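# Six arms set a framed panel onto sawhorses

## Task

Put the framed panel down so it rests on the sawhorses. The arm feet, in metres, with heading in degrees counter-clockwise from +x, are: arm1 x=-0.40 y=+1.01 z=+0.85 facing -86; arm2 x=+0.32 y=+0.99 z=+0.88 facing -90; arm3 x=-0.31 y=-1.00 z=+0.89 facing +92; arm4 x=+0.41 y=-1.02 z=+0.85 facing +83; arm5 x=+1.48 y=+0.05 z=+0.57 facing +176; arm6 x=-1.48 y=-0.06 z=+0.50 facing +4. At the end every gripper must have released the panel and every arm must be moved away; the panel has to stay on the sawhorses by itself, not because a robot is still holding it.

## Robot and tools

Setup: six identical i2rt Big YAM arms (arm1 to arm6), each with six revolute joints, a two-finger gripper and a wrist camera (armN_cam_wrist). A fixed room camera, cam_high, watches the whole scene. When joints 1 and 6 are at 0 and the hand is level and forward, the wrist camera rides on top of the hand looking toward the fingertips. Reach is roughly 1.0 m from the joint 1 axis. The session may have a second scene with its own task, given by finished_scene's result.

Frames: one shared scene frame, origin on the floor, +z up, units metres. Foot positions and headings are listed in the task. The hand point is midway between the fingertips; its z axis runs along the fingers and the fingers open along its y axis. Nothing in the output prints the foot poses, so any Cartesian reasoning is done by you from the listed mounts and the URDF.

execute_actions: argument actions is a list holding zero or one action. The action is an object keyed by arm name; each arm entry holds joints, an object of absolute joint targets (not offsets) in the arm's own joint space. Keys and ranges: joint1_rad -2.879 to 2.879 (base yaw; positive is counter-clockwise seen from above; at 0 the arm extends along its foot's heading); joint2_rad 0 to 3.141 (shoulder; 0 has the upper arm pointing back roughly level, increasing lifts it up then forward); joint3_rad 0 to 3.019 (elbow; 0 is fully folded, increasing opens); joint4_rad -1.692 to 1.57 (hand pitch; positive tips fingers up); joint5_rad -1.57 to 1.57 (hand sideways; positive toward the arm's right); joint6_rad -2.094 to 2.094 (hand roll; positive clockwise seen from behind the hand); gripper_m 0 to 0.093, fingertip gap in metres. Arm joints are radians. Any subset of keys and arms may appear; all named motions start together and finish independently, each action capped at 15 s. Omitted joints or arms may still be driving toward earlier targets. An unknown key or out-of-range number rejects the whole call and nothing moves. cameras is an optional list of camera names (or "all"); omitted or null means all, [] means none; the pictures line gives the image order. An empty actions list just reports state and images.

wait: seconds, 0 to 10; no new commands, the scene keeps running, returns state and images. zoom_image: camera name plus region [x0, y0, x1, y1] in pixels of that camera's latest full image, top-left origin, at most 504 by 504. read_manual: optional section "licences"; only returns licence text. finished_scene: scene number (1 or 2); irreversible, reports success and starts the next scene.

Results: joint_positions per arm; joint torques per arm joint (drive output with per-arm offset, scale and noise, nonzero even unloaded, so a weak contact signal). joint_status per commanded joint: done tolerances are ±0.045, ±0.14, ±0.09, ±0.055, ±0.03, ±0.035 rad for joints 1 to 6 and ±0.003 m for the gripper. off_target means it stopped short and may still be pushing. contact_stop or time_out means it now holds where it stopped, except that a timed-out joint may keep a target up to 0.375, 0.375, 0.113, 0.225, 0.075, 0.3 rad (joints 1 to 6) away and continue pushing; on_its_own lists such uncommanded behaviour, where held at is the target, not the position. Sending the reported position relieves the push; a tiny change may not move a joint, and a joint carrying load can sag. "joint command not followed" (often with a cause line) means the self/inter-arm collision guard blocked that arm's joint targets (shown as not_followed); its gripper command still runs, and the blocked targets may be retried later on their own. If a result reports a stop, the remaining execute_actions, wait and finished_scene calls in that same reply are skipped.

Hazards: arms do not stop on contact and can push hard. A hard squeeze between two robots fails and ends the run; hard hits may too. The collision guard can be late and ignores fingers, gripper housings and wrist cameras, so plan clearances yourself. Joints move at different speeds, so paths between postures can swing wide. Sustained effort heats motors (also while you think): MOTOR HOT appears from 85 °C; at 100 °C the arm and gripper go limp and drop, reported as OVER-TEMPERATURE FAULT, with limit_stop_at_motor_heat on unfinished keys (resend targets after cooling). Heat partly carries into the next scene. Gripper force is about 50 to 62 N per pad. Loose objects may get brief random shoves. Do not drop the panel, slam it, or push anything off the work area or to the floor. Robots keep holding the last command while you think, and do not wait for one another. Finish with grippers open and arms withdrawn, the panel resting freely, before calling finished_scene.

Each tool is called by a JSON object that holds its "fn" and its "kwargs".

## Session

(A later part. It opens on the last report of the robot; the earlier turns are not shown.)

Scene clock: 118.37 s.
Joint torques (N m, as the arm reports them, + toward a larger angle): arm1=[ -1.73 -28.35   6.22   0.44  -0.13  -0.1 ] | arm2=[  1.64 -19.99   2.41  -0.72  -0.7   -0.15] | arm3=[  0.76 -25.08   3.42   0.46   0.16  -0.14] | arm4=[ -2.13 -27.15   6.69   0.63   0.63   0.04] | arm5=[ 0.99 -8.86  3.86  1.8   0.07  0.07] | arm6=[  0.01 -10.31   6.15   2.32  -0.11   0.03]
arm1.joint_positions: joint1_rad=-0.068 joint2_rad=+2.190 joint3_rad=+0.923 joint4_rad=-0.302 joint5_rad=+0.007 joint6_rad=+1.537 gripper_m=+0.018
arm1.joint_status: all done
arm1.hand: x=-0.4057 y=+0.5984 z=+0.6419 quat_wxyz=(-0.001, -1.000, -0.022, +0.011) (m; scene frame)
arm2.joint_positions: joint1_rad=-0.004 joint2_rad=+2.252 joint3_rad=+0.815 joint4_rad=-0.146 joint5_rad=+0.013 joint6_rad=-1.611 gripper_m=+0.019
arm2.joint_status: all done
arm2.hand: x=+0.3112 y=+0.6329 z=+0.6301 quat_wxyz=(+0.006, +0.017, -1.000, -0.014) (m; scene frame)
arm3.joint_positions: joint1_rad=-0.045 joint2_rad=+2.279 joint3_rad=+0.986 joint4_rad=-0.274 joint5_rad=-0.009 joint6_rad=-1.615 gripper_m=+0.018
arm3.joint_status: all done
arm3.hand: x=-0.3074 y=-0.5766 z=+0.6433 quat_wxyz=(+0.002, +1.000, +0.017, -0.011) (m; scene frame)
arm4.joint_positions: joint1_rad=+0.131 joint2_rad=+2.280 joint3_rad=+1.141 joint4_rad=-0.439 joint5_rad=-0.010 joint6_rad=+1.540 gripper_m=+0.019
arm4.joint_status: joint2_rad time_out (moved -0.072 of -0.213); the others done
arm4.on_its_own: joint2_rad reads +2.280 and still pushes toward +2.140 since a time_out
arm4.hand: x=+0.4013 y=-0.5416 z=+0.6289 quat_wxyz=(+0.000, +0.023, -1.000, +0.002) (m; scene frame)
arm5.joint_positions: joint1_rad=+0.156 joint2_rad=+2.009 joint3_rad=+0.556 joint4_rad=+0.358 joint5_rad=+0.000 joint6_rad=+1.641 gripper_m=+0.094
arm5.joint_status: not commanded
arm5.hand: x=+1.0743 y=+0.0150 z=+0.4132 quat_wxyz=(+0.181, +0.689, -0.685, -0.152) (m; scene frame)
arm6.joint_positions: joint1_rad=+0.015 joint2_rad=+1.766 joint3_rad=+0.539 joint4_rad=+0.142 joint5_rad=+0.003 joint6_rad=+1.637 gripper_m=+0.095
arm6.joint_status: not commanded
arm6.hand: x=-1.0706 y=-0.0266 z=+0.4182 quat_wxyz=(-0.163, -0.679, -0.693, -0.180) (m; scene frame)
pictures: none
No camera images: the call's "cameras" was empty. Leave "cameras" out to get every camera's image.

{"fn": "execute_actions", "kwargs": {"actions": [{"arm1":{"joints":{"joint2_rad":1.97,"joint3_rad":0.945,"joint4_rad":-0.413}},"arm2":{"joints":{"joint2_rad":1.965,"joint3_rad":0.812,"joint4_rad":-0.274}},"arm3":{"joints":{"joint2_rad":2.035,"joint3_rad":0.984,"joint4_rad":-0.382}},"arm4":{"joints":{"joint2_rad":2.025,"joint3_rad":1.155,"joint4_rad":-0.539}}}], "cameras": []}}

{"fn": "execute_actions", "kwargs": {"actions": [{"arm1":{"joints":{"joint2_rad":1.84,"joint3_rad":0.947,"joint4_rad":-0.537}},"arm2":{"joints":{"joint2_rad":1.815,"joint3_rad":0.808,"joint4_rad":-0.406}},"arm3":{"joints":{"joint2_rad":1.905,"joint3_rad":0.977,"joint4_rad":-0.495}},"arm4":{"joints":{"joint2_rad":1.915,"joint3_rad":1.157,"joint4_rad":-0.643}}}], "cameras": []}}

{"fn": "execute_actions", "kwargs": {"actions": [{"arm1":{"joints":{"joint2_rad":1.715,"joint3_rad":0.965,"joint4_rad":-0.671}},"arm2":{"joints":{"joint2_rad":1.68,"joint3_rad":0.825,"joint4_rad":-0.552}},"arm3":{"joints":{"joint2_rad":1.78,"joint3_rad":0.99,"joint4_rad":-0.62}},"arm4":{"joints":{"joint2_rad":1.82,"joint3_rad":1.172,"joint4_rad":-0.757}}}], "cameras": []}}

{"fn": "execute_actions", "kwargs": {"actions": [{"arm1":{"joints":{"joint2_rad":1.44,"joint3_rad":1.157,"joint4_rad":-1.09}},"arm2":{"joints":{"joint2_rad":1.375,"joint3_rad":1.0,"joint4_rad":-1.012}},"arm3":{"joints":{"joint2_rad":1.488,"joint3_rad":1.155,"joint4_rad":-1.026}},"arm4":{"joints":{"joint2_rad":1.6,"joint3_rad":1.355,"joint4_rad":-1.126}},"arm5":{"joints":{"joint2_rad":2.02,"joint3_rad":0.93,"joint4_rad":0.5}},"arm6":{"joints":{"joint2_rad":1.84,"joint3_rad":0.9,"joint4_rad":0.32}}}], "cameras": ["cam_high"]}}

Scene clock: 136.47 s.
Joint torques (N m, as the arm reports them, + toward a larger angle): arm1=[ -1.46 -26.03   7.57   0.41   0.09  -0.08] | arm2=[  1.48 -19.31   4.78  -0.33  -0.43  -0.15] | arm3=[  0.7  -24.47   4.72   0.4    0.    -0.14] | arm4=[ -1.91 -25.21   8.35   0.83   0.37   0.04] | arm5=[ 0.59 -8.68  3.92  1.87  0.06  0.11] | arm6=[ -0.02 -10.44   6.14   2.32  -0.11   0.03]
arm1.joint_positions: joint1_rad=-0.069 joint2_rad=+2.058 joint3_rad=+0.899 joint4_rad=-0.413 joint5_rad=+0.003 joint6_rad=+1.536 gripper_m=+0.018
arm1.joint_status: all done
arm1.hand: x=-0.4047 y=+0.5983 z=+0.6901 quat_wxyz=(+0.000, -1.000, -0.022, +0.009) (m; scene frame)
arm2.joint_positions: joint1_rad=-0.004 joint2_rad=+2.077 joint3_rad=+0.768 joint4_rad=-0.270 joint5_rad=+0.007 joint6_rad=-1.611 gripper_m=+0.019
arm2.joint_status: all done
arm2.hand: x=+0.3123 y=+0.6313 z=+0.6864 quat_wxyz=(+0.003, +0.017, -1.000, -0.011) (m; scene frame)
arm3.joint_positions: joint1_rad=-0.045 joint2_rad=+2.147 joint3_rad=+0.948 joint4_rad=-0.372 joint5_rad=-0.004 joint6_rad=-1.615 gripper_m=+0.018
arm3.joint_status: all done
arm3.hand: x=-0.3059 y=-0.5778 z=+0.6918 quat_wxyz=(+0.004, +1.000, +0.017, -0.009) (m; scene frame)
arm4.joint_positions: joint1_rad=+0.129 joint2_rad=+2.146 joint3_rad=+1.109 joint4_rad=-0.541 joint5_rad=-0.004 joint6_rad=+1.539 gripper_m=+0.019
arm4.joint_status: all done
arm4.hand: x=+0.4027 y=-0.5423 z=+0.6849 quat_wxyz=(-0.003, +0.023, -1.000, +0.002) (m; scene frame)
arm5.joint_positions: joint1_rad=+0.156 joint2_rad=+2.009 joint3_rad=+0.556 joint4_rad=+0.358 joint5_rad=+0.000 joint6_rad=+1.641 gripper_m=+0.094
arm5.joint_status: not commanded
arm5.hand: x=+1.0743 y=+0.0150 z=+0.4132 quat_wxyz=(+0.181, +0.689, -0.685, -0.152) (m; scene frame)
arm6.joint_positions: joint1_rad=+0.015 joint2_rad=+1.766 joint3_rad=+0.539 joint4_rad=+0.142 joint5_rad=+0.003 joint6_rad=+1.637 gripper_m=+0.095
arm6.joint_status: not commanded
arm6.hand: x=-1.0706 y=-0.0266 z=+0.4182 quat_wxyz=(-0.163, -0.679, -0.693, -0.180) (m; scene frame)
pictures: none
No camera images: the call's "cameras" was empty. Leave "cameras" out to get every camera's image.

Scene clock: 137.57 s.
Joint torques (N m, as the arm reports them, + toward a larger angle): arm1=[ -1.44 -24.9    9.39   0.45   0.07  -0.08] | arm2=[  1.54 -18.53   6.84  -0.26  -0.44  -0.15] | arm3=[  0.72 -23.87   6.27   0.52   0.03  -0.14] | arm4=[ -1.77 -24.6    9.57   1.05   0.39   0.11] | arm5=[ 0.5  -8.82  3.86  1.88  0.06  0.06] | arm6=[ -0.01 -10.4    6.13   2.3   -0.11   0.04]
arm1.joint_positions: joint1_rad=-0.070 joint2_rad=+1.926 joint3_rad=+0.891 joint4_rad=-0.540 joint5_rad=+0.003 joint6_rad=+1.535 gripper_m=+0.018
arm1.joint_status: all done
arm1.hand: x=-0.4044 y=+0.5988 z=+0.7403 quat_wxyz=(+0.002, -1.000, -0.022, +0.009) (m; scene frame)
arm2.joint_positions: joint1_rad=-0.003 joint2_rad=+1.925 joint3_rad=+0.748 joint4_rad=-0.404 joint5_rad=+0.007 joint6_rad=-1.611 gripper_m=+0.019
arm2.joint_status: all done
arm2.hand: x=+0.3125 y=+0.6309 z=+0.7363 quat_wxyz=(+0.003, +0.017, -1.000, -0.012) (m; scene frame)
arm3.joint_positions: joint1_rad=-0.045 joint2_rad=+2.017 joint3_rad=+0.930 joint4_rad=-0.487 joint5_rad=-0.005 joint6_rad=-1.615 gripper_m=+0.018
arm3.joint_status: all done
arm3.hand: x=-0.3054 y=-0.5779 z=+0.7414 quat_wxyz=(+0.006, +1.000, +0.017, -0.009) (m; scene frame)
arm4.joint_positions: joint1_rad=+0.127 joint2_rad=+2.035 joint3_rad=+1.103 joint4_rad=-0.648 joint5_rad=-0.004 joint6_rad=+1.537 gripper_m=+0.019
arm4.joint_status: all done
arm4.hand: x=+0.4030 y=-0.5419 z=+0.7345 quat_wxyz=(-0.003, +0.023, -1.000, +0.003) (m; scene frame)
arm5.joint_positions: joint1_rad=+0.156 joint2_rad=+2.009 joint3_rad=+0.556 joint4_rad=+0.358 joint5_rad=+0.000 joint6_rad=+1.641 gripper_m=+0.094
arm5.joint_status: not commanded
arm5.hand: x=+1.0743 y=+0.0150 z=+0.4132 quat_wxyz=(+0.181, +0.689, -0.685, -0.152) (m; scene frame)
arm6.joint_positions: joint1_rad=+0.015 joint2_rad=+1.766 joint3_rad=+0.539 joint4_rad=+0.142 joint5_rad=+0.003 joint6_rad=+1.637 gripper_m=+0.095
arm6.joint_status: not commanded
arm6.hand: x=-1.0706 y=-0.0266 z=+0.4182 quat_wxyz=(-0.163, -0.679, -0.693, -0.180) (m; scene frame)
pictures: none
No camera images: the call's "cameras" was empty. Leave "cameras" out to get every camera's image.

Scene clock: 138.57 s.
Joint torques (N m, as the arm reports them, + toward a larger angle): arm1=[ -1.44 -23.9   11.83   0.21   0.07  -0.07] | arm2=[  1.47 -17.15   8.92  -0.24  -0.4   -0.17] | arm3=[  0.53 -22.97   7.95   0.68   0.14  -0.17] | arm4=[ -1.81 -23.7   11.43   0.6    0.45   0.11] | arm5=[ 0.88 -8.95  3.84  1.83  0.02  0.11] | arm6=[ -0.06 -10.26   6.15   2.28  -0.11   0.04]
arm1.joint_positions: joint1_rad=-0.070 joint2_rad=+1.793 joint3_rad=+0.891 joint4_rad=-0.665 joint5_rad=+0.003 joint6_rad=+1.535 gripper_m=+0.018
arm1.joint_status: all done
arm1.hand: x=-0.4036 y=+0.6008 z=+0.7921 quat_wxyz=(-0.002, -1.000, -0.022, +0.009) (m; scene frame)
arm2.joint_positions: joint1_rad=-0.002 joint2_rad=+1.781 joint3_rad=+0.749 joint4_rad=-0.550 joint5_rad=+0.006 joint6_rad=-1.609 gripper_m=+0.019
arm2.joint_status: all done
arm2.hand: x=+0.3132 y=+0.6305 z=+0.7858 quat_wxyz=(+0.003, +0.017, -1.000, -0.012) (m; scene frame)
arm3.joint_positions: joint1_rad=-0.044 joint2_rad=+1.889 joint3_rad=+0.930 joint4_rad=-0.617 joint5_rad=-0.008 joint6_rad=-1.613 gripper_m=+0.018
arm3.joint_status: all done
arm3.hand: x=-0.3061 y=-0.5779 z=+0.7929 quat_wxyz=(+0.007, +1.000, +0.017, -0.011) (m; scene frame)
arm4.joint_positions: joint1_rad=+0.127 joint2_rad=+1.927 joint3_rad=+1.103 joint4_rad=-0.749 joint5_rad=-0.006 joint6_rad=+1.537 gripper_m=+0.019
arm4.joint_status: all done
arm4.hand: x=+0.4022 y=-0.5433 z=+0.7841 quat_wxyz=(-0.002, +0.023, -1.000, -0.001) (m; scene frame)
arm5.joint_positions: joint1_rad=+0.156 joint2_rad=+2.009 joint3_rad=+0.556 joint4_rad=+0.358 joint5_rad=+0.000 joint6_rad=+1.641 gripper_m=+0.094
arm5.joint_status: not commanded
arm5.hand: x=+1.0743 y=+0.0150 z=+0.4132 quat_wxyz=(+0.181, +0.689, -0.685, -0.152) (m; scene frame)
arm6.joint_positions: joint1_rad=+0.015 joint2_rad=+1.766 joint3_rad=+0.539 joint4_rad=+0.142 joint5_rad=+0.003 joint6_rad=+1.637 gripper_m=+0.095
arm6.joint_status: not commanded
arm6.hand: x=-1.0706 y=-0.0266 z=+0.4182 quat_wxyz=(-0.163, -0.679, -0.693, -0.180) (m; scene frame)
pictures: none
No camera images: the call's "cameras" was empty. Leave "cameras" out to get every camera's image.

Scene clock: 141.03 s.
Joint torques (N m, as the arm reports them, + toward a larger angle): arm1=[ -0.77 -21.87  17.53  -0.02  -0.11  -0.04] | arm2=[  1.4  -13.6   13.89  -0.66  -0.33  -0.17] | arm3=[  0.54 -19.17  13.42   0.18   0.14  -0.17] | arm4=[ -1.66 -20.06  16.8    0.78   0.24   0.12] | arm5=[  0.38 -18.23  14.51   4.9   -0.08  -0.06] | arm6=[  0.07 -16.11  13.85   6.84  -0.19  -0.11]
arm1.joint_positions: joint1_rad=-0.073 joint2_rad=+1.519 joint3_rad=+1.037 joint4_rad=-1.081 joint5_rad=+0.007 joint6_rad=+1.531 gripper_m=+0.018
arm1.joint_status: joint3_rad time_out (moved +0.146 of +0.266); the others done
arm1.on_its_own: joint3_rad reads +1.037 and still pushes toward +1.149 since a time_out
arm1.hand: x=-0.4033 y=+0.5998 z=+0.9419 quat_wxyz=(-0.004, -1.000, -0.022, +0.011) (m; scene frame)
arm2.joint_positions: joint1_rad=-0.002 joint2_rad=+1.445 joint3_rad=+0.867 joint4_rad=-0.999 joint5_rad=+0.004 joint6_rad=-1.609 gripper_m=+0.018
arm2.joint_status: joint3_rad time_out (moved +0.117 of +0.251); the others done
arm2.on_its_own: joint3_rad reads +0.867 and still pushes toward +0.979 since a time_out
arm2.hand: x=+0.3134 y=+0.6293 z=+0.9329 quat_wxyz=(+0.002, +0.017, -1.000, -0.010) (m; scene frame)
arm3.joint_positions: joint1_rad=-0.043 joint2_rad=+1.571 joint3_rad=+1.011 joint4_rad=-1.010 joint5_rad=-0.008 joint6_rad=-1.613 gripper_m=+0.018
arm3.joint_status: joint3_rad time_out (moved +0.081 of +0.225); the others done
arm3.on_its_own: joint3_rad reads +1.011 and still pushes toward +1.124 since a time_out
arm3.hand: x=-0.3043 y=-0.5859 z=+0.9429 quat_wxyz=(+0.004, +1.000, +0.017, -0.011) (m; scene frame)
arm4.joint_positions: joint1_rad=+0.122 joint2_rad=+1.684 joint3_rad=+1.228 joint4_rad=-1.124 joint5_rad=+0.001 joint6_rad=+1.532 gripper_m=+0.019
arm4.joint_status: joint3_rad time_out (moved +0.125 of +0.252); the others done
arm4.on_its_own: joint3_rad reads +1.228 and still pushes toward +1.341 since a time_out
arm4.hand: x=+0.4042 y=-0.5474 z=+0.9336 quat_wxyz=(-0.005, +0.023, -1.000, +0.003) (m; scene frame)
arm5.joint_positions: joint1_rad=+0.156 joint2_rad=+2.094 joint3_rad=+0.760 joint4_rad=+0.395 joint5_rad=+0.004 joint6_rad=+1.652 gripper_m=+0.094
arm5.joint_status: joint3_rad time_out (moved +0.203 of +0.374); joint4_rad time_out (moved +0.037 of +0.142); the others done
arm5.on_its_own: joint3_rad reads +0.760 and still pushes toward +0.872 since a time_out; joint4_rad reads +0.395 and still pushes toward +0.500 since a time_out
arm5.hand: x=+0.9720 y=+0.0077 z=+0.4210 quat_wxyz=(+0.237, +0.670, -0.674, -0.201) (m; scene frame)
arm6.joint_positions: joint1_rad=+0.014 joint2_rad=+1.863 joint3_rad=+0.703 joint4_rad=+0.194 joint5_rad=+0.004 joint6_rad=+1.649 gripper_m=+0.095
arm6.joint_status: joint3_rad time_out (moved +0.164 of +0.361); joint4_rad time_out (moved +0.051 of +0.178); the others done
arm6.on_its_own: joint3_rad reads +0.703 and still pushes toward +0.816 since a time_out; joint4_rad reads +0.194 and still pushes toward +0.320 since a time_out
arm6.hand: x=-0.9879 y=-0.0205 z=+0.4281 quat_wxyz=(-0.199, -0.672, -0.677, -0.224) (m; scene frame)
pictures: cam_high
Images, in order (width x height): cam_high 504x504.

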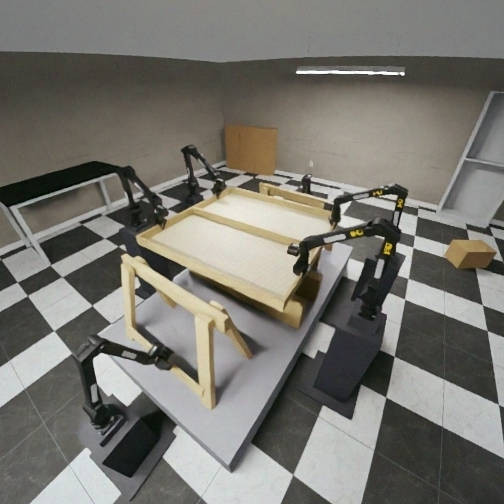

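{"fn": "execute_actions", "kwargs": {"actions": [{"arm1":{"joints":{"joint2_rad":1.345,"joint3_rad":1.40,"joint4_rad":-1.415}},"arm2":{"joints":{"joint2_rad":1.245,"joint3_rad":1.26,"joint4_rad":-1.37}},"arm3":{"joints":{"joint2_rad":1.385,"joint3_rad":1.39,"joint4_rad":-1.35}},"arm4":{"joints":{"joint2_rad":1.51,"joint3_rad":1.61,"joint4_rad":-1.444}},"arm5":{"joints":{"joint2_rad":2.15,"joint3_rad":1.13,"joint4_rad":0.49}},"arm6":{"joints":{"joint2_rad":1.99,"joint3_rad":1.11,"joint4_rad":0.36}}}], "cameras": ["cam_high"]}}

Scene clock: 166.23 s.
Joint torques (N m, as the arm reports them, + toward a larger angle): arm1=[ -0.56 -20.2   18.52   0.54   0.12  -0.02] | arm2=[  1.29 -11.88  14.98   0.25  -0.03  -0.17] | arm3=[  0.4  -17.15  14.44   0.72   0.07  -0.18] | arm4=[ -1.07 -19.31  17.58   1.22  -0.06   0.16] | arm5=[  0.5  -18.48  15.75   4.81  -0.31   0.07] | arm6=[  0.08 -19.31  14.71   6.85  -0.47   0.08]
arm1.joint_positions: joint1_rad=-0.076 joint2_rad=+1.412 joint3_rad=+1.259 joint4_rad=-1.420 joint5_rad=+0.002 joint6_rad=+1.529 gripper_m=+0.018
arm1.joint_status: joint3_rad time_out (moved +0.222 of +0.363); the others done
arm1.on_its_own: joint3_rad reads +1.259 and still pushes toward +1.371 since a time_out
arm1.hand: x=-0.4018 y=+0.6044 z=+1.0637 quat_wxyz=(+0.001, -1.000, -0.022, +0.009) (m; scene frame)
arm2.joint_positions: joint1_rad=+0.000 joint2_rad=+1.300 joint3_rad=+1.093 joint4_rad=-1.381 joint5_rad=-0.003 joint6_rad=-1.609 gripper_m=+0.019
arm2.joint_status: joint3_rad time_out (moved +0.227 of +0.393); the others done
arm2.on_its_own: joint3_rad reads +1.093 and still pushes toward +1.206 since a time_out
arm2.hand: x=+0.3150 y=+0.6316 z=+1.0619 quat_wxyz=(-0.002, +0.018, -1.000, -0.016) (m; scene frame)
arm3.joint_positions: joint1_rad=-0.042 joint2_rad=+1.449 joint3_rad=+1.215 joint4_rad=-1.349 joint5_rad=-0.006 joint6_rad=-1.612 gripper_m=+0.018
arm3.joint_status: joint3_rad time_out (moved +0.204 of +0.379); the others done
arm3.on_its_own: joint3_rad reads +1.215 and still pushes toward +1.327 since a time_out
arm3.hand: x=-0.3026 y=-0.5868 z=+1.0627 quat_wxyz=(+0.010, +1.000, +0.017, -0.010) (m; scene frame)
arm4.joint_positions: joint1_rad=+0.119 joint2_rad=+1.591 joint3_rad=+1.459 joint4_rad=-1.454 joint5_rad=+0.009 joint6_rad=+1.530 gripper_m=+0.019
arm4.joint_status: joint3_rad time_out (moved +0.231 of +0.382); the others done
arm4.on_its_own: joint3_rad reads +1.459 and still pushes toward +1.572 since a time_out
arm4.hand: x=+0.4059 y=-0.5483 z=+1.0602 quat_wxyz=(-0.009, +0.023, -1.000, +0.006) (m; scene frame)
arm5.joint_positions: joint1_rad=+0.156 joint2_rad=+2.199 joint3_rad=+0.975 joint4_rad=+0.394 joint5_rad=+0.010 joint6_rad=+1.640 gripper_m=+0.094
arm5.joint_status: joint3_rad time_out (moved +0.215 of +0.370); joint4_rad time_out (moved -0.002 of +0.095); the others done
arm5.on_its_own: joint3_rad reads +0.975 and still pushes toward +1.087 since a time_out; joint4_rad reads +0.394 and still pushes toward +0.490 since a time_out
arm5.hand: x=+0.8816 y=+0.0017 z=+0.4228 quat_wxyz=(+0.273, +0.660, -0.658, -0.238) (m; scene frame)
arm6.joint_positions: joint1_rad=+0.014 joint2_rad=+2.010 joint3_rad=+0.938 joint4_rad=+0.238 joint5_rad=+0.011 joint6_rad=+1.631 gripper_m=+0.095
arm6.joint_status: joint3_rad time_out (moved +0.235 of +0.407); joint4_rad time_out (moved +0.044 of +0.166); the others done
arm6.on_its_own: joint3_rad reads +0.938 and still pushes toward +1.051 since a time_out; joint4_rad reads +0.238 and still pushes toward +0.360 since a time_out
arm6.hand: x=-0.8839 y=-0.0129 z=+0.4346 quat_wxyz=(-0.244, -0.652, -0.666, -0.268) (m; scene frame)
pictures: cam_high
Images, in order (width x height): cam_high 504x504.

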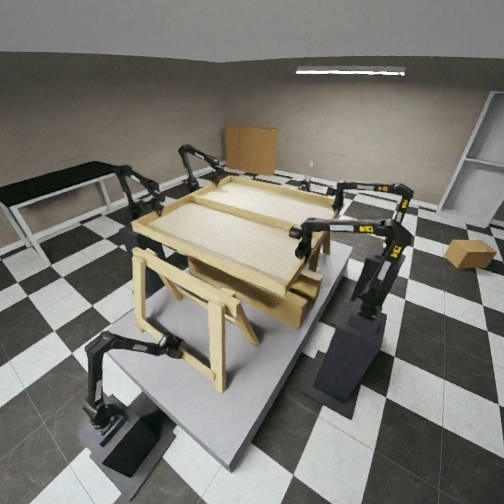

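{"fn": "execute_actions", "kwargs": {"actions": [{"arm5":{"joints":{"joint2_rad":2.37,"joint3_rad":1.47,"joint4_rad":0.45}},"arm6":{"joints":{"joint2_rad":2.24,"joint3_rad":1.43,"joint4_rad":0.35}}}], "cameras": ["cam_high"]}}

Scene clock: 172.33 s.
Joint torques (N m, as the arm reports them, + toward a larger angle): arm1=[ -0.65 -20.23  18.51   0.53   0.12  -0.01] | arm2=[  1.29 -11.91  14.99   0.24  -0.03  -0.17] | arm3=[  0.53 -17.15  14.42   0.71   0.07  -0.19] | arm4=[ -1.5  -19.61  17.71   1.08  -0.03   0.15] | arm5=[  0.73 -21.23  16.77   3.6   -0.2    0.26] | arm6=[  0.37 -23.32  14.94   4.71  -0.36   0.16]
arm1.joint_positions: joint1_rad=-0.076 joint2_rad=+1.412 joint3_rad=+1.259 joint4_rad=-1.420 joint5_rad=+0.002 joint6_rad=+1.529 gripper_m=+0.018
arm1.joint_status: not commanded
arm1.on_its_own: joint3_rad reads +1.259 and still pushes toward +1.371 since a time_out
arm1.hand: x=-0.4018 y=+0.6044 z=+1.0637 quat_wxyz=(+0.001, -1.000, -0.022, +0.009) (m; scene frame)
arm2.joint_positions: joint1_rad=+0.000 joint2_rad=+1.300 joint3_rad=+1.093 joint4_rad=-1.381 joint5_rad=-0.003 joint6_rad=-1.609 gripper_m=+0.019
arm2.joint_status: not commanded
arm2.on_its_own: joint3_rad reads +1.093 and still pushes toward +1.206 since a time_out
arm2.hand: x=+0.3150 y=+0.6316 z=+1.0619 quat_wxyz=(-0.002, +0.018, -1.000, -0.016) (m; scene frame)
arm3.joint_positions: joint1_rad=-0.042 joint2_rad=+1.449 joint3_rad=+1.215 joint4_rad=-1.349 joint5_rad=-0.006 joint6_rad=-1.612 gripper_m=+0.018
arm3.joint_status: not commanded
arm3.on_its_own: joint3_rad reads +1.215 and still pushes toward +1.327 since a time_out
arm3.hand: x=-0.3026 y=-0.5868 z=+1.0627 quat_wxyz=(+0.010, +1.000, +0.017, -0.010) (m; scene frame)
arm4.joint_positions: joint1_rad=+0.119 joint2_rad=+1.591 joint3_rad=+1.459 joint4_rad=-1.454 joint5_rad=+0.009 joint6_rad=+1.530 gripper_m=+0.019
arm4.joint_status: not commanded
arm4.on_its_own: joint3_rad reads +1.459 and still pushes toward +1.572 since a time_out
arm4.hand: x=+0.4059 y=-0.5483 z=+1.0602 quat_wxyz=(-0.009, +0.023, -1.000, +0.006) (m; scene frame)
arm5.joint_positions: joint1_rad=+0.155 joint2_rad=+2.402 joint3_rad=+1.368 joint4_rad=+0.394 joint5_rad=+0.007 joint6_rad=+1.621 gripper_m=+0.094
arm5.joint_status: joint3_rad time_out (moved +0.393 of +0.495); joint4_rad time_out (moved +0.000 of +0.056); the others done
arm5.on_its_own: joint3_rad reads +1.368 and still pushes toward +1.470 since a time_out; joint4_rad reads +0.394 and still pushes toward +0.450 since a time_out
arm5.hand: x=+0.7373 y=-0.0095 z=+0.4269 quat_wxyz=(+0.337, +0.638, -0.625, -0.297) (m; scene frame)
arm6.joint_positions: joint1_rad=+0.010 joint2_rad=+2.250 joint3_rad=+1.332 joint4_rad=+0.285 joint5_rad=+0.008 joint6_rad=+1.623 gripper_m=+0.095
arm6.joint_status: joint3_rad time_out (moved +0.394 of +0.492); joint4_rad time_out (moved +0.047 of +0.112); the others done
arm6.on_its_own: joint3_rad reads +1.332 and still pushes toward +1.430 since a time_out; joint4_rad reads +0.285 and still pushes toward +0.350 since a time_out
arm6.hand: x=-0.7340 y=-0.0025 z=+0.4418 quat_wxyz=(-0.305, -0.621, -0.639, -0.337) (m; scene frame)
pictures: cam_high
Images, in order (width x height): cam_high 504x504.

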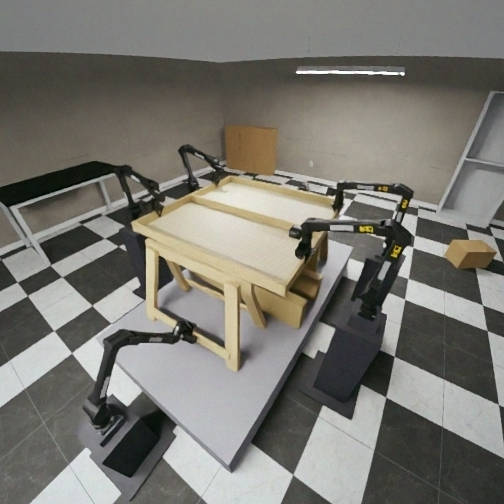

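{"fn": "execute_actions", "kwargs": {"actions": [{"arm5":{"joints":{"joint2_rad":2.60,"joint3_rad":1.83,"joint4_rad":0.37}},"arm6":{"joints":{"joint2_rad":2.48,"joint3_rad":1.77,"joint4_rad":0.30}}}], "cameras": ["cam_high","arm5_cam_wrist","arm6_cam_wrist"]}}

Scene clock: 180.33 s.
Joint torques (N m, as the arm reports them, + toward a larger angle): arm1=[ -0.65 -20.19  18.54   0.54   0.1   -0.01] | arm2=[  1.3  -11.87  14.98   0.26  -0.03  -0.17] | arm3=[  0.52 -17.1   14.43   0.73   0.06  -0.19] | arm4=[ -1.52 -19.25  17.67   1.22  -0.1    0.12] | arm5=[  1.46 -21.69  16.56   2.46  -0.28   0.29] | arm6=[  0.2  -23.7   14.75   3.29  -0.48   0.2 ]
arm1.joint_positions: joint1_rad=-0.076 joint2_rad=+1.412 joint3_rad=+1.259 joint4_rad=-1.420 joint5_rad=+0.002 joint6_rad=+1.529 gripper_m=+0.018
arm1.joint_status: not commanded
arm1.on_its_own: joint3_rad reads +1.259 and still pushes toward +1.371 since a time_out
arm1.hand: x=-0.4018 y=+0.6044 z=+1.0637 quat_wxyz=(+0.001, -1.000, -0.022, +0.009) (m; scene frame)
arm2.joint_positions: joint1_rad=+0.000 joint2_rad=+1.300 joint3_rad=+1.093 joint4_rad=-1.381 joint5_rad=-0.003 joint6_rad=-1.609 gripper_m=+0.019
arm2.joint_status: not commanded
arm2.on_its_own: joint3_rad reads +1.093 and still pushes toward +1.206 since a time_out
arm2.hand: x=+0.3150 y=+0.6316 z=+1.0619 quat_wxyz=(-0.002, +0.018, -1.000, -0.016) (m; scene frame)
arm3.joint_positions: joint1_rad=-0.042 joint2_rad=+1.449 joint3_rad=+1.215 joint4_rad=-1.349 joint5_rad=-0.006 joint6_rad=-1.612 gripper_m=+0.018
arm3.joint_status: not commanded
arm3.on_its_own: joint3_rad reads +1.215 and still pushes toward +1.327 since a time_out
arm3.hand: x=-0.3026 y=-0.5868 z=+1.0627 quat_wxyz=(+0.010, +1.000, +0.017, -0.010) (m; scene frame)
arm4.joint_positions: joint1_rad=+0.119 joint2_rad=+1.591 joint3_rad=+1.459 joint4_rad=-1.454 joint5_rad=+0.009 joint6_rad=+1.530 gripper_m=+0.019
arm4.joint_status: not commanded
arm4.on_its_own: joint3_rad reads +1.459 and still pushes toward +1.572 since a time_out
arm4.hand: x=+0.4059 y=-0.5483 z=+1.0602 quat_wxyz=(-0.009, +0.023, -1.000, +0.006) (m; scene frame)
arm5.joint_positions: joint1_rad=+0.151 joint2_rad=+2.596 joint3_rad=+1.746 joint4_rad=+0.349 joint5_rad=+0.008 joint6_rad=+1.614 gripper_m=+0.094
arm5.joint_status: all done
arm5.hand: x=+0.6286 y=-0.0143 z=+0.4302 quat_wxyz=(+0.381, +0.615, -0.601, -0.340) (m; scene frame)
arm6.joint_positions: joint1_rad=+0.010 joint2_rad=+2.453 joint3_rad=+1.689 joint4_rad=+0.272 joint5_rad=+0.011 joint6_rad=+1.618 gripper_m=+0.095
arm6.joint_status: all done
arm6.hand: x=-0.6273 y=+0.0056 z=+0.4469 quat_wxyz=(-0.347, -0.596, -0.615, -0.381) (m; scene frame)
pictures: arm5_cam_wrist, arm6_cam_wrist, cam_high
Images, in order (width x height): arm5_cam_wrist 616x616, arm6_cam_wrist 616x616, cam_high 504x504.

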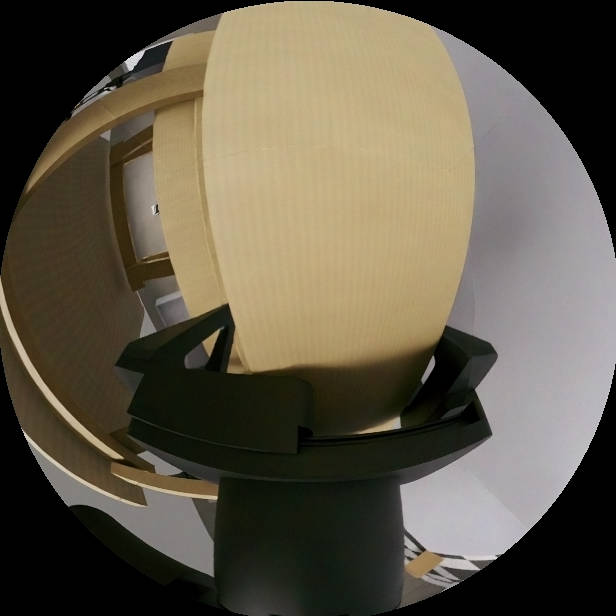

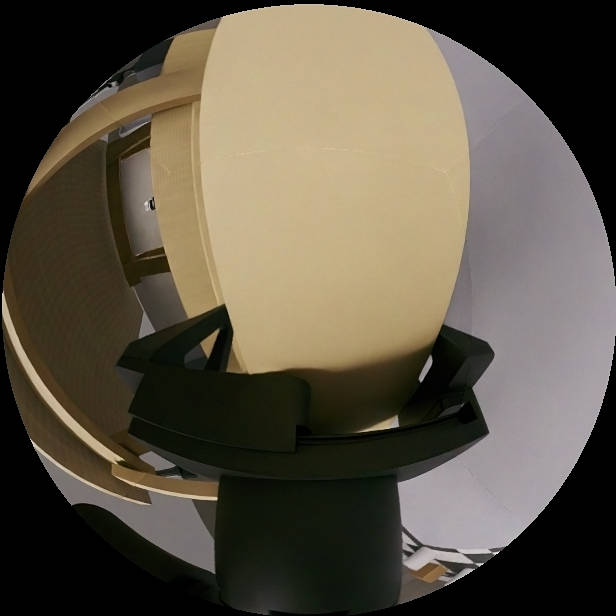

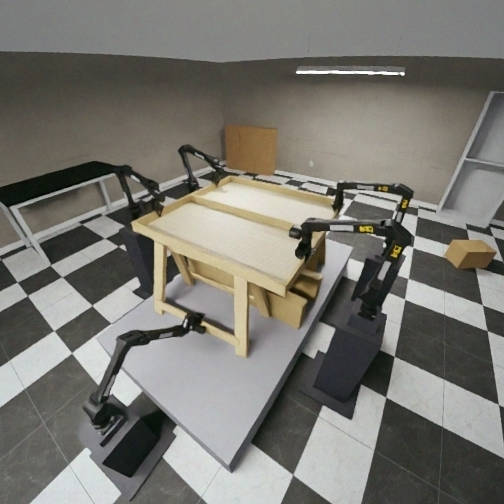

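{"fn": "execute_actions", "kwargs": {"actions": [{"arm1":{"joints":{"joint2_rad":1.36,"joint3_rad":1.306,"joint4_rad":-1.362}},"arm2":{"joints":{"joint2_rad":1.26,"joint3_rad":1.14,"joint4_rad":-1.32}},"arm3":{"joints":{"joint2_rad":1.40,"joint3_rad":1.262,"joint4_rad":-1.295}},"arm4":{"joints":{"joint2_rad":1.525,"joint3_rad":1.506,"joint4_rad":-1.392}},"arm5":{"joints":{"joint2_rad":2.5,"joint3_rad":1.6,"joint4_rad":0.44}},"arm6":{"joints":{"joint2_rad":2.36,"joint3_rad":1.53,"joint4_rad":0.37}}}], "cameras": []}}

Scene clock: 189.87 s.
Joint torques (N m, as the arm reports them, + toward a larger angle): arm1=[ -0.68 -19.92  16.94   0.6    0.12  -0.03] | arm2=[  1.27 -12.03  13.76  -0.15  -0.09  -0.17] | arm3=[  0.44 -17.96  11.93   1.21   0.06  -0.19] | arm4=[ -1.62 -19.82  15.28   1.4   -0.02   0.15] | arm5=[  1.42 -22.31   8.25   2.58  -0.13   0.06] | arm6=[  0.11 -27.43   7.79   3.    -0.11   0.03]
arm1.joint_positions: joint1_rad=-0.076 joint2_rad=+1.424 joint3_rad=+1.213 joint4_rad=-1.368 joint5_rad=+0.002 joint6_rad=+1.529 gripper_m=+0.018
arm1.joint_status: joint3_rad off_target (ended at +1.213, target +1.306); the others done
arm1.on_its_own: joint3_rad reads +1.213 and still pushes toward +1.306 since a time_out
arm1.hand: x=-0.4021 y=+0.6053 z=+1.0417 quat_wxyz=(+0.004, -1.000, -0.022, +0.009) (m; scene frame)
arm2.joint_positions: joint1_rad=+0.000 joint2_rad=+1.316 joint3_rad=+1.044 joint4_rad=-1.321 joint5_rad=-0.001 joint6_rad=-1.609 gripper_m=+0.019
arm2.joint_status: joint3_rad off_target (ended at +1.043, target +1.140); the others done
arm2.on_its_own: joint3_rad reads +1.044 and still pushes toward +1.140 since a time_out
arm2.hand: x=+0.3147 y=+0.6333 z=+1.0381 quat_wxyz=(-0.001, +0.018, -1.000, -0.019) (m; scene frame)
arm3.joint_positions: joint1_rad=-0.042 joint2_rad=+1.473 joint3_rad=+1.188 joint4_rad=-1.306 joint5_rad=-0.006 joint6_rad=-1.612 gripper_m=+0.018
arm3.joint_status: all done
arm3.hand: x=-0.3027 y=-0.5847 z=+1.0432 quat_wxyz=(+0.014, +1.000, +0.017, -0.010) (m; scene frame)
arm4.joint_positions: joint1_rad=+0.119 joint2_rad=+1.609 joint3_rad=+1.424 joint4_rad=-1.408 joint5_rad=+0.007 joint6_rad=+1.530 gripper_m=+0.019
arm4.joint_status: all done
arm4.hand: x=+0.4059 y=-0.5464 z=+1.0390 quat_wxyz=(-0.009, +0.022, -1.000, +0.009) (m; scene frame)
arm5.joint_positions: joint1_rad=+0.152 joint2_rad=+2.523 joint3_rad=+1.600 joint4_rad=+0.415 joint5_rad=+0.004 joint6_rad=+1.640 gripper_m=+0.094
arm5.joint_status: all done
arm5.hand: x=+0.6621 y=-0.0137 z=+0.4370 quat_wxyz=(+0.384, +0.609, -0.609, -0.331) (m; scene frame)
arm6.joint_positions: joint1_rad=+0.012 joint2_rad=+2.390 joint3_rad=+1.526 joint4_rad=+0.349 joint5_rad=+0.002 joint6_rad=+1.633 gripper_m=+0.095
arm6.joint_status: all done
arm6.hand: x=-0.6703 y=+0.0048 z=+0.4362 quat_wxyz=(-0.335, -0.603, -0.617, -0.379) (m; scene frame)
pictures: none
No camera images: the call's "cameras" was empty. Leave "cameras" out to get every camera's image.

{"fn": "execute_actions", "kwargs": {"actions": [{"arm1":{"joints":{"joint2_rad":1.376,"joint3_rad":1.266,"joint4_rad":-1.305}},"arm2":{"joints":{"joint2_rad":1.276,"joint3_rad":1.105,"joint4_rad":-1.268}},"arm3":{"joints":{"joint2_rad":1.412,"joint3_rad":1.22,"joint4_rad":-1.235}},"arm4":{"joints":{"joint2_rad":1.538,"joint3_rad":1.468,"joint4_rad":-1.335}},"arm5":{"joints":{"joint2_rad":2.37,"joint3_rad":1.35,"joint4_rad":0.55}},"arm6":{"joints":{"joint2_rad":2.23,"joint3_rad":1.30,"joint4_rad":0.46}}}], "cameras": []}}

Scene clock: 195.83 s.
Joint torques (N m, as the arm reports them, + toward a larger angle): arm1=[ -0.63 -19.88  16.53   0.63   0.18  -0.02] | arm2=[  1.36 -12.59  13.59  -0.19  -0.1   -0.17] | arm3=[  0.43 -18.24  11.69   1.19  -0.03  -0.18] | arm4=[ -1.22 -19.59  15.19   1.59  -0.01   0.14] | arm5=[  1.04 -19.12   7.47   2.43  -0.08   0.06] | arm6=[  0.17 -23.67   7.32   3.07  -0.1    0.03]
arm1.joint_positions: joint1_rad=-0.076 joint2_rad=+1.441 joint3_rad=+1.174 joint4_rad=-1.313 joint5_rad=+0.001 joint6_rad=+1.529 gripper_m=+0.018
arm1.joint_status: joint3_rad off_target (ended at +1.174, target +1.266); the others done
arm1.hand: x=-0.4022 y=+0.6040 z=+1.0208 quat_wxyz=(+0.004, -1.000, -0.022, +0.008) (m; scene frame)
arm2.joint_positions: joint1_rad=+0.000 joint2_rad=+1.336 joint3_rad=+1.008 joint4_rad=-1.267 joint5_rad=-0.001 joint6_rad=-1.610 gripper_m=+0.019
arm2.joint_status: joint3_rad off_target (ended at +1.008, target +1.105); the others done
arm2.hand: x=+0.3147 y=+0.6324 z=+1.0189 quat_wxyz=(-0.001, +0.018, -1.000, -0.019) (m; scene frame)
arm3.joint_positions: joint1_rad=-0.042 joint2_rad=+1.489 joint3_rad=+1.147 joint4_rad=-1.247 joint5_rad=-0.003 joint6_rad=-1.612 gripper_m=+0.018
arm3.joint_status: all done
arm3.hand: x=-0.3026 y=-0.5848 z=+1.0223 quat_wxyz=(+0.013, +1.000, +0.017, -0.009) (m; scene frame)
arm4.joint_positions: joint1_rad=+0.119 joint2_rad=+1.620 joint3_rad=+1.386 joint4_rad=-1.359 joint5_rad=+0.007 joint6_rad=+1.530 gripper_m=+0.019
arm4.joint_status: all done
arm4.hand: x=+0.4061 y=-0.5463 z=+1.0194 quat_wxyz=(-0.009, +0.022, -1.000, +0.010) (m; scene frame)
arm5.joint_positions: joint1_rad=+0.152 joint2_rad=+2.374 joint3_rad=+1.347 joint4_rad=+0.528 joint5_rad=+0.004 joint6_rad=+1.640 gripper_m=+0.094
arm5.joint_status: all done
arm5.hand: x=+0.7220 y=-0.0090 z=+0.4667 quat_wxyz=(+0.387, +0.608, -0.608, -0.334) (m; scene frame)
arm6.joint_positions: joint1_rad=+0.012 joint2_rad=+2.247 joint3_rad=+1.293 joint4_rad=+0.437 joint5_rad=+0.002 joint6_rad=+1.634 gripper_m=+0.095
arm6.joint_status: all done
arm6.hand: x=-0.7305 y=+0.0002 z=+0.4585 quat_wxyz=(-0.334, -0.603, -0.617, -0.379) (m; scene frame)
pictures: none
No camera images: the call's "cameras" was empty. Leave "cameras" out to get every camera's image.

{"fn": "execute_actions", "kwargs": {"actions": [{"arm1":{"joints":{"joint2_rad":1.392,"joint3_rad":1.228,"joint4_rad":-1.28}},"arm2":{"joints":{"joint2_rad":1.292,"joint3_rad":1.067,"joint4_rad":-1.245}},"arm3":{"joints":{"joint2_rad":1.428,"joint3_rad":1.182,"joint4_rad":-1.21}},"arm4":{"joints":{"joint2_rad":1.554,"joint3_rad":1.43,"joint4_rad":-1.31}},"arm5":{"joints":{"joint1_rad":0.1,"joint2_rad":1.2,"joint3_rad":0.6,"joint4_rad":0.9,"joint6_rad":0}},"arm6":{"joints":{"joint1_rad":-0.04,"joint2_rad":1.1,"joint3_rad":0.7,"joint4_rad":0.7,"joint6_rad":0}}}], "cameras": ["cam_high","arm5_cam_wrist","arm6_cam_wrist"]}}

Scene clock: 207.53 s.
Joint torques (N m, as the arm reports them, + toward a larger angle): arm1=[ -0.63 -18.92  15.09   0.6    0.33   0.  ] | arm2=[  1.28 -11.18  11.76   0.14  -0.01  -0.16] | arm3=[  0.49 -17.22  10.18   1.25  -0.1   -0.19] | arm4=[ -1.18 -18.7   12.68   2.36  -0.11   0.13] | arm5=[ 0.46 -6.2  10.46  2.27 -0.11 -0.07] | arm6=[ 0.05 -7.92 10.59  2.8  -0.09 -0.23]
arm1.joint_positions: joint1_rad=-0.076 joint2_rad=+1.445 joint3_rad=+1.154 joint4_rad=-1.287 joint5_rad=-0.002 joint6_rad=+1.528 gripper_m=+0.018
arm1.joint_status: all done
arm1.hand: x=-0.4018 y=+0.6043 z=+1.0122 quat_wxyz=(+0.003, -1.000, -0.022, +0.007) (m; scene frame)
arm2.joint_positions: joint1_rad=+0.000 joint2_rad=+1.336 joint3_rad=+0.997 joint4_rad=-1.253 joint5_rad=-0.003 joint6_rad=-1.611 gripper_m=+0.019
arm2.joint_status: all done
arm2.hand: x=+0.3150 y=+0.6331 z=+1.0149 quat_wxyz=(-0.002, +0.018, -1.000, -0.017) (m; scene frame)
arm3.joint_positions: joint1_rad=-0.042 joint2_rad=+1.491 joint3_rad=+1.131 joint4_rad=-1.223 joint5_rad=-0.001 joint6_rad=-1.611 gripper_m=+0.018
arm3.joint_status: all done
arm3.hand: x=-0.3023 y=-0.5848 z=+1.0159 quat_wxyz=(+0.010, +1.000, +0.017, -0.007) (m; scene frame)
arm4.joint_positions: joint1_rad=+0.119 joint2_rad=+1.620 joint3_rad=+1.379 joint4_rad=-1.350 joint5_rad=+0.009 joint6_rad=+1.530 gripper_m=+0.019
arm4.joint_status: all done
arm4.hand: x=+0.4065 y=-0.5464 z=+1.0168 quat_wxyz=(-0.009, +0.023, -1.000, +0.009) (m; scene frame)
arm5.joint_positions: joint1_rad=+0.096 joint2_rad=+1.205 joint3_rad=+0.600 joint4_rad=+0.883 joint5_rad=+0.002 joint6_rad=+0.010 gripper_m=+0.094
arm5.joint_status: all done
arm5.hand: x=+0.9747 y=+0.0410 z=+0.9248 quat_wxyz=(+0.013, +0.602, -0.001, -0.798) (m; scene frame)
arm6.joint_positions: joint1_rad=-0.045 joint2_rad=+1.102 joint3_rad=+0.692 joint4_rad=+0.683 joint5_rad=+0.001 joint6_rad=+0.017 gripper_m=+0.095
arm6.joint_status: all done
arm6.hand: x=-0.9789 y=-0.0439 z=+0.9200 quat_wxyz=(-0.798, +0.005, -0.602, -0.014) (m; scene frame)
pictures: arm5_cam_wrist, arm6_cam_wrist, cam_high
Images, in order (width x height): arm5_cam_wrist 616x616, arm6_cam_wrist 616x616, cam_high 504x504.

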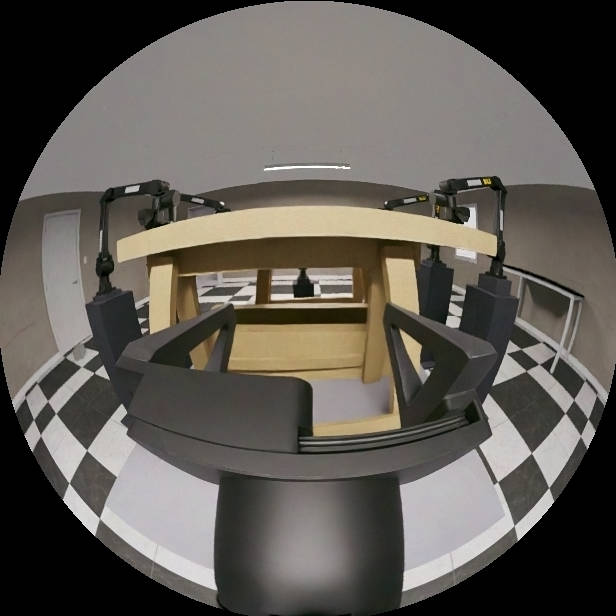

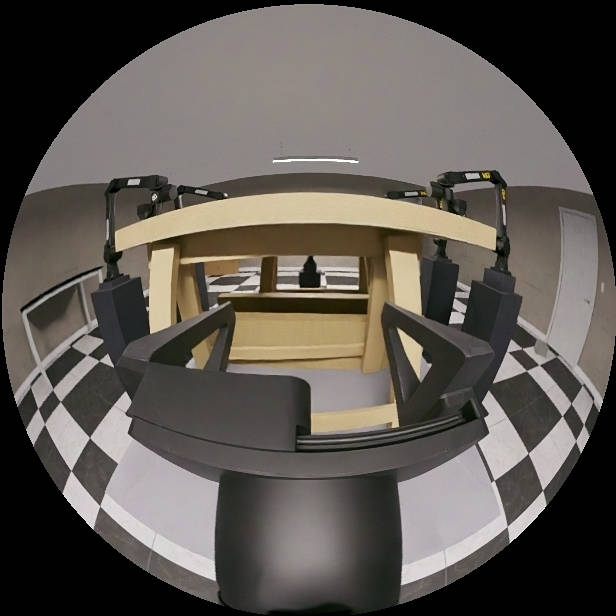

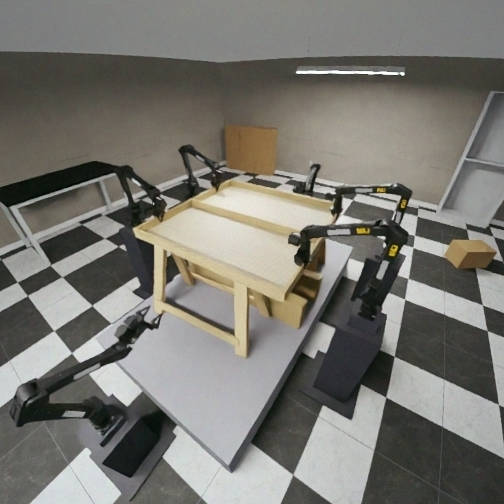

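Resting. Unload and release.

{"fn": "execute_actions", "kwargs": {"actions": [{"arm1":{"joints":{"joint2_rad":1.445,"joint3_rad":1.154,"joint4_rad":-1.287}},"arm2":{"joints":{"joint2_rad":1.336,"joint3_rad":0.997,"joint4_rad":-1.253}},"arm3":{"joints":{"joint2_rad":1.491,"joint3_rad":1.131,"joint4_rad":-1.223}},"arm4":{"joints":{"joint2_rad":1.62,"joint3_rad":1.379,"joint4_rad":-1.35}}}], "cameras": []}}

{"fn": "execute_actions", "kwargs": {"actions": [{"arm1":{"joints":{"gripper_m":0.07}},"arm2":{"joints":{"gripper_m":0.07}},"arm3":{"joints":{"gripper_m":0.07}},"arm4":{"joints":{"gripper_m":0.07}}}], "cameras": []}}

{"fn": "execute_actions", "kwargs": {"actions": [{"arm1":{"joints":{"joint2_rad":1.40,"joint3_rad":1.36,"joint4_rad":-1.52}},"arm2":{"joints":{"joint2_rad":1.28,"joint3_rad":1.20,"joint4_rad":-1.49}},"arm3":{"joints":{"joint2_rad":1.44,"joint3_rad":1.33,"joint4_rad":-1.46}},"arm4":{"joints":{"joint2_rad":1.58,"joint3_rad":1.58,"joint4_rad":-1.58}},"arm5":{"joints":{"joint2_rad":0.8}},"arm6":{"joints":{"joint2_rad":0.8}}}], "cameras": []}}

{"fn": "execute_actions", "kwargs": {"actions": [{"arm1":{"joints":{"joint2_rad":0.7,"joint3_rad":1.4}},"arm2":{"joints":{"joint2_rad":0.7,"joint3_rad":1.4}},"arm3":{"joints":{"joint2_rad":0.7,"joint3_rad":1.4}},"arm4":{"joints":{"joint2_rad":0.7,"joint3_rad":1.5}},"arm5":{"joints":{"joint2_rad":0.6,"joint3_rad":0.6,"joint4_rad":0}},"arm6":{"joints":{"joint2_rad":0.6,"joint3_rad":0.6,"joint4_rad":0}}}], "cameras": ["cam_high"]}}

Scene clock: 220.80 s.
Joint torques (N m, as the arm reports them, + toward a larger angle): arm1=[ -0.69 -14.32   9.63   0.26   0.32  -0.01] | arm2=[ 1.3  -8.03  7.37 -0.28 -0.01 -0.15] | arm3=[  0.48 -12.51   7.18   0.75  -0.1   -0.19] | arm4=[ -1.69 -13.53   8.97   0.76  -0.1    0.15] | arm5=[ 0.98 -5.68 10.44  2.16 -0.11 -0.07] | arm6=[ 0.06 -7.91 10.56  2.84 -0.09 -0.23]
arm1.joint_positions: joint1_rad=-0.076 joint2_rad=+1.445 joint3_rad=+1.148 joint4_rad=-1.284 joint5_rad=-0.002 joint6_rad=+1.528 gripper_m=+0.018
arm1.joint_status: all done
arm1.hand: x=-0.4019 y=+0.6057 z=+1.0098 quat_wxyz=(+0.005, -1.000, -0.022, +0.007) (m; scene frame)
arm2.joint_positions: joint1_rad=+0.000 joint2_rad=+1.336 joint3_rad=+0.991 joint4_rad=-1.250 joint5_rad=-0.003 joint6_rad=-1.611 gripper_m=+0.019
arm2.joint_status: all done
arm2.hand: x=+0.3150 y=+0.6346 z=+1.0127 quat_wxyz=(-0.002, +0.018, -1.000, -0.019) (m; scene frame)
arm3.joint_positions: joint1_rad=-0.042 joint2_rad=+1.492 joint3_rad=+1.128 joint4_rad=-1.222 joint5_rad=-0.001 joint6_rad=-1.611 gripper_m=+0.018
arm3.joint_status: all done
arm3.hand: x=-0.3023 y=-0.5861 z=+1.0141 quat_wxyz=(+0.012, +1.000, +0.017, -0.007) (m; scene frame)
arm4.joint_positions: joint1_rad=+0.119 joint2_rad=+1.620 joint3_rad=+1.374 joint4_rad=-1.348 joint5_rad=+0.009 joint6_rad=+1.530 gripper_m=+0.019
arm4.joint_status: all done
arm4.hand: x=+0.4065 y=-0.5477 z=+1.0150 quat_wxyz=(-0.009, +0.023, -1.000, +0.010) (m; scene frame)
arm5.joint_positions: joint1_rad=+0.096 joint2_rad=+1.205 joint3_rad=+0.600 joint4_rad=+0.883 joint5_rad=+0.002 joint6_rad=+0.010 gripper_m=+0.094
arm5.joint_status: not commanded
arm5.hand: x=+0.9747 y=+0.0410 z=+0.9248 quat_wxyz=(+0.012, +0.602, -0.001, -0.798) (m; scene frame)
arm6.joint_positions: joint1_rad=-0.045 joint2_rad=+1.102 joint3_rad=+0.692 joint4_rad=+0.683 joint5_rad=+0.001 joint6_rad=+0.017 gripper_m=+0.095
arm6.joint_status: not commanded
arm6.hand: x=-0.9789 y=-0.0439 z=+0.9200 quat_wxyz=(-0.798, +0.006, -0.602, -0.014) (m; scene frame)
pictures: none
No camera images: the call's "cameras" was empty. Leave "cameras" out to get every camera's image.

Scene clock: 221.47 s.
Joint torques (N m, as the arm reports them, + toward a larger angle): arm1=[ -0.59 -13.96   9.61   0.23   0.32  -0.02] | arm2=[ 1.29 -8.03  7.52 -0.31 -0.05 -0.15] | arm3=[  0.43 -12.33   7.2    0.75  -0.11  -0.12] | arm4=[ -1.67 -13.46   8.82   0.78   0.19   0.14] | arm5=[ 0.74 -5.56 10.36  2.25 -0.12 -0.07] | arm6=[ 0.08 -7.96 10.59  2.8  -0.1  -0.24]
arm1.joint_positions: joint1_rad=-0.076 joint2_rad=+1.445 joint3_rad=+1.148 joint4_rad=-1.283 joint5_rad=-0.002 joint6_rad=+1.528 gripper_m=+0.070
arm1.joint_status: all done
arm1.hand: x=-0.4017 y=+0.6056 z=+1.0099 quat_wxyz=(+0.004, -1.000, -0.023, +0.007) (m; scene frame)
arm2.joint_positions: joint1_rad=+0.000 joint2_rad=+1.336 joint3_rad=+0.989 joint4_rad=-1.250 joint5_rad=-0.002 joint6_rad=-1.611 gripper_m=+0.070
arm2.joint_status: all done
arm2.hand: x=+0.3149 y=+0.6353 z=+1.0120 quat_wxyz=(-0.002, +0.018, -1.000, -0.020) (m; scene frame)
arm3.joint_positions: joint1_rad=-0.042 joint2_rad=+1.490 joint3_rad=+1.128 joint4_rad=-1.222 joint5_rad=-0.001 joint6_rad=-1.618 gripper_m=+0.070
arm3.joint_status: all done
arm3.hand: x=-0.3023 y=-0.5860 z=+1.0148 quat_wxyz=(+0.011, +1.000, +0.020, -0.007) (m; scene frame)
arm4.joint_positions: joint1_rad=+0.119 joint2_rad=+1.620 joint3_rad=+1.374 joint4_rad=-1.348 joint5_rad=+0.002 joint6_rad=+1.530 gripper_m=+0.070
arm4.joint_status: all done
arm4.hand: x=+0.4053 y=-0.5476 z=+1.0150 quat_wxyz=(-0.006, +0.022, -1.000, +0.010) (m; scene frame)
arm5.joint_positions: joint1_rad=+0.096 joint2_rad=+1.205 joint3_rad=+0.600 joint4_rad=+0.883 joint5_rad=+0.002 joint6_rad=+0.010 gripper_m=+0.094
arm5.joint_status: not commanded
arm5.hand: x=+0.9747 y=+0.0410 z=+0.9248 quat_wxyz=(+0.012, +0.602, -0.001, -0.798) (m; scene frame)
arm6.joint_positions: joint1_rad=-0.045 joint2_rad=+1.102 joint3_rad=+0.692 joint4_rad=+0.683 joint5_rad=+0.001 joint6_rad=+0.017 gripper_m=+0.095
arm6.joint_status: not commanded
arm6.hand: x=-0.9789 y=-0.0439 z=+0.9200 quat_wxyz=(-0.798, +0.006, -0.602, -0.014) (m; scene frame)
pictures: none
No camera images: the call's "cameras" was empty. Leave "cameras" out to get every camera's image.

Scene clock: 222.67 s.
Joint torques (N m, as the arm reports them, + toward a larger angle): arm1=[ -0.78 -12.42  11.67   0.09   0.33  -0.02] | arm2=[ 1.31 -7.97  9.86 -0.54 -0.06 -0.16] | arm3=[  0.51 -11.56  10.1    0.21  -0.11  -0.1 ] | arm4=[ -1.6  -13.46  12.09   0.3    0.16   0.14] | arm5=[ 0.26  0.28 11.97  1.64 -0.1  -0.04] | arm6=[ 0.05 -2.27 11.78  2.14 -0.1  -0.24]
arm1.joint_positions: joint1_rad=-0.076 joint2_rad=+1.387 joint3_rad=+1.334 joint4_rad=-1.511 joint5_rad=-0.002 joint6_rad=+1.528 gripper_m=+0.070
arm1.joint_status: all done
arm1.hand: x=-0.4003 y=+0.6077 z=+1.1017 quat_wxyz=(-0.004, -1.000, -0.023, +0.007) (m; scene frame)
arm2.joint_positions: joint1_rad=+0.000 joint2_rad=+1.281 joint3_rad=+1.164 joint4_rad=-1.480 joint5_rad=-0.002 joint6_rad=-1.611 gripper_m=+0.070
arm2.joint_status: all done
arm2.hand: x=+0.3148 y=+0.6354 z=+1.0954 quat_wxyz=(-0.002, +0.018, -1.000, -0.020) (m; scene frame)
arm3.joint_positions: joint1_rad=-0.042 joint2_rad=+1.430 joint3_rad=+1.289 joint4_rad=-1.445 joint5_rad=-0.001 joint6_rad=-1.619 gripper_m=+0.070
arm3.joint_status: all done
arm3.hand: x=-0.3012 y=-0.5880 z=+1.0979 quat_wxyz=(+0.012, +1.000, +0.021, -0.007) (m; scene frame)
arm4.joint_positions: joint1_rad=+0.119 joint2_rad=+1.583 joint3_rad=+1.538 joint4_rad=-1.570 joint5_rad=+0.002 joint6_rad=+1.530 gripper_m=+0.070
arm4.joint_status: all done
arm4.hand: x=+0.4045 y=-0.5555 z=+1.0937 quat_wxyz=(-0.006, +0.022, -1.000, +0.021) (m; scene frame)
arm5.joint_positions: joint1_rad=+0.096 joint2_rad=+0.787 joint3_rad=+0.592 joint4_rad=+0.889 joint5_rad=+0.002 joint6_rad=+0.010 gripper_m=+0.094
arm5.joint_status: all done
arm5.hand: x=+1.1087 y=+0.0445 z=+1.0960 quat_wxyz=(+0.014, +0.424, -0.002, -0.905) (m; scene frame)
arm6.joint_positions: joint1_rad=-0.045 joint2_rad=+0.790 joint3_rad=+0.682 joint4_rad=+0.690 joint5_rad=+0.001 joint6_rad=+0.017 gripper_m=+0.095
arm6.joint_status: all done
arm6.hand: x=-1.0894 y=-0.0455 z=+1.0482 quat_wxyz=(-0.882, +0.005, -0.472, -0.016) (m; scene frame)
pictures: none
No camera images: the call's "cameras" was empty. Leave "cameras" out to get every camera's image.

Scene clock: 224.33 s.
Joint torques (N m, as the arm reports them, + toward a larger angle): arm1=[-0.66 -0.06  9.6   1.38  0.29 -0.08] | arm2=[ 1.28 -0.17  8.09  0.85 -0.04 -0.09] | arm3=[ 0.32 -0.61  8.49  1.51 -0.09 -0.02] | arm4=[-1.34  2.25  8.06  1.88  0.17  0.08] | arm5=[ 1.19  1.94 13.1   1.15 -0.1  -0.05] | arm6=[ 0.07 -0.59 12.42  1.75 -0.09 -0.23]
arm1.joint_positions: joint1_rad=-0.076 joint2_rad=+0.702 joint3_rad=+1.392 joint4_rad=-1.513 joint5_rad=-0.002 joint6_rad=+1.527 gripper_m=+0.070
arm1.joint_status: all done
arm1.hand: x=-0.3970 y=+0.7725 z=+1.3423 quat_wxyz=(-0.366, -0.930, -0.025, +0.014) (m; scene frame)
arm2.joint_positions: joint1_rad=+0.000 joint2_rad=+0.707 joint3_rad=+1.385 joint4_rad=-1.486 joint5_rad=-0.002 joint6_rad=-1.611 gripper_m=+0.070
arm2.joint_status: all done
arm2.hand: x=+0.3150 y=+0.7377 z=+1.3642 quat_wxyz=(+0.007, +0.017, -0.931, +0.366) (m; scene frame)
arm3.joint_positions: joint1_rad=-0.042 joint2_rad=+0.703 joint3_rad=+1.377 joint4_rad=-1.445 joint5_rad=-0.001 joint6_rad=-1.619 gripper_m=+0.070
arm3.joint_status: all done
arm3.hand: x=-0.2984 y=-0.7442 z=+1.3782 quat_wxyz=(-0.385, +0.923, +0.016, +0.004) (m; scene frame)
arm4.joint_positions: joint1_rad=+0.119 joint2_rad=+0.693 joint3_rad=+1.491 joint4_rad=-1.573 joint5_rad=+0.002 joint6_rad=+1.530 gripper_m=+0.070
arm4.joint_status: all done
arm4.hand: x=+0.4028 y=-0.8055 z=+1.3736 quat_wxyz=(-0.013, +0.022, -0.921, -0.389) (m; scene frame)
arm5.joint_positions: joint1_rad=+0.096 joint2_rad=+0.590 joint3_rad=+0.592 joint4_rad=+0.018 joint5_rad=+0.002 joint6_rad=+0.010 gripper_m=+0.094
arm5.joint_status: all done
arm5.hand: x=+1.1024 y=+0.0436 z=+0.9694 quat_wxyz=(+0.012, +0.700, +0.000, -0.714) (m; scene frame)
arm6.joint_positions: joint1_rad=-0.045 joint2_rad=+0.592 joint3_rad=+0.581 joint4_rad=+0.012 joint5_rad=+0.001 joint6_rad=+0.017 gripper_m=+0.095
arm6.joint_status: all done
arm6.hand: x=-1.1040 y=-0.0471 z=+0.9010 quat_wxyz=(-0.710, +0.006, -0.705, -0.011) (m; scene frame)
pictures: cam_high
Images, in order (width x height): cam_high 504x504.

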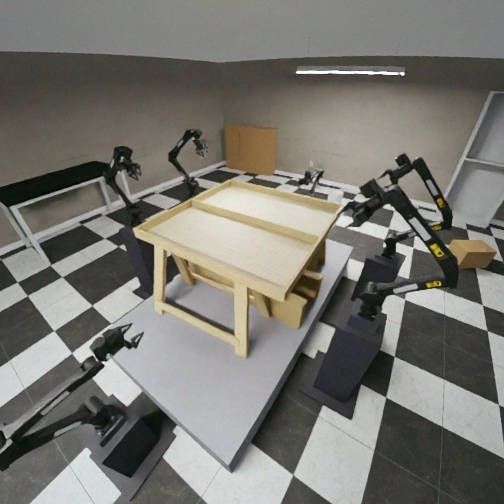

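{"fn": "finished_scene", "kwargs": {"scene": 2}}

The scene is finished: the task was done.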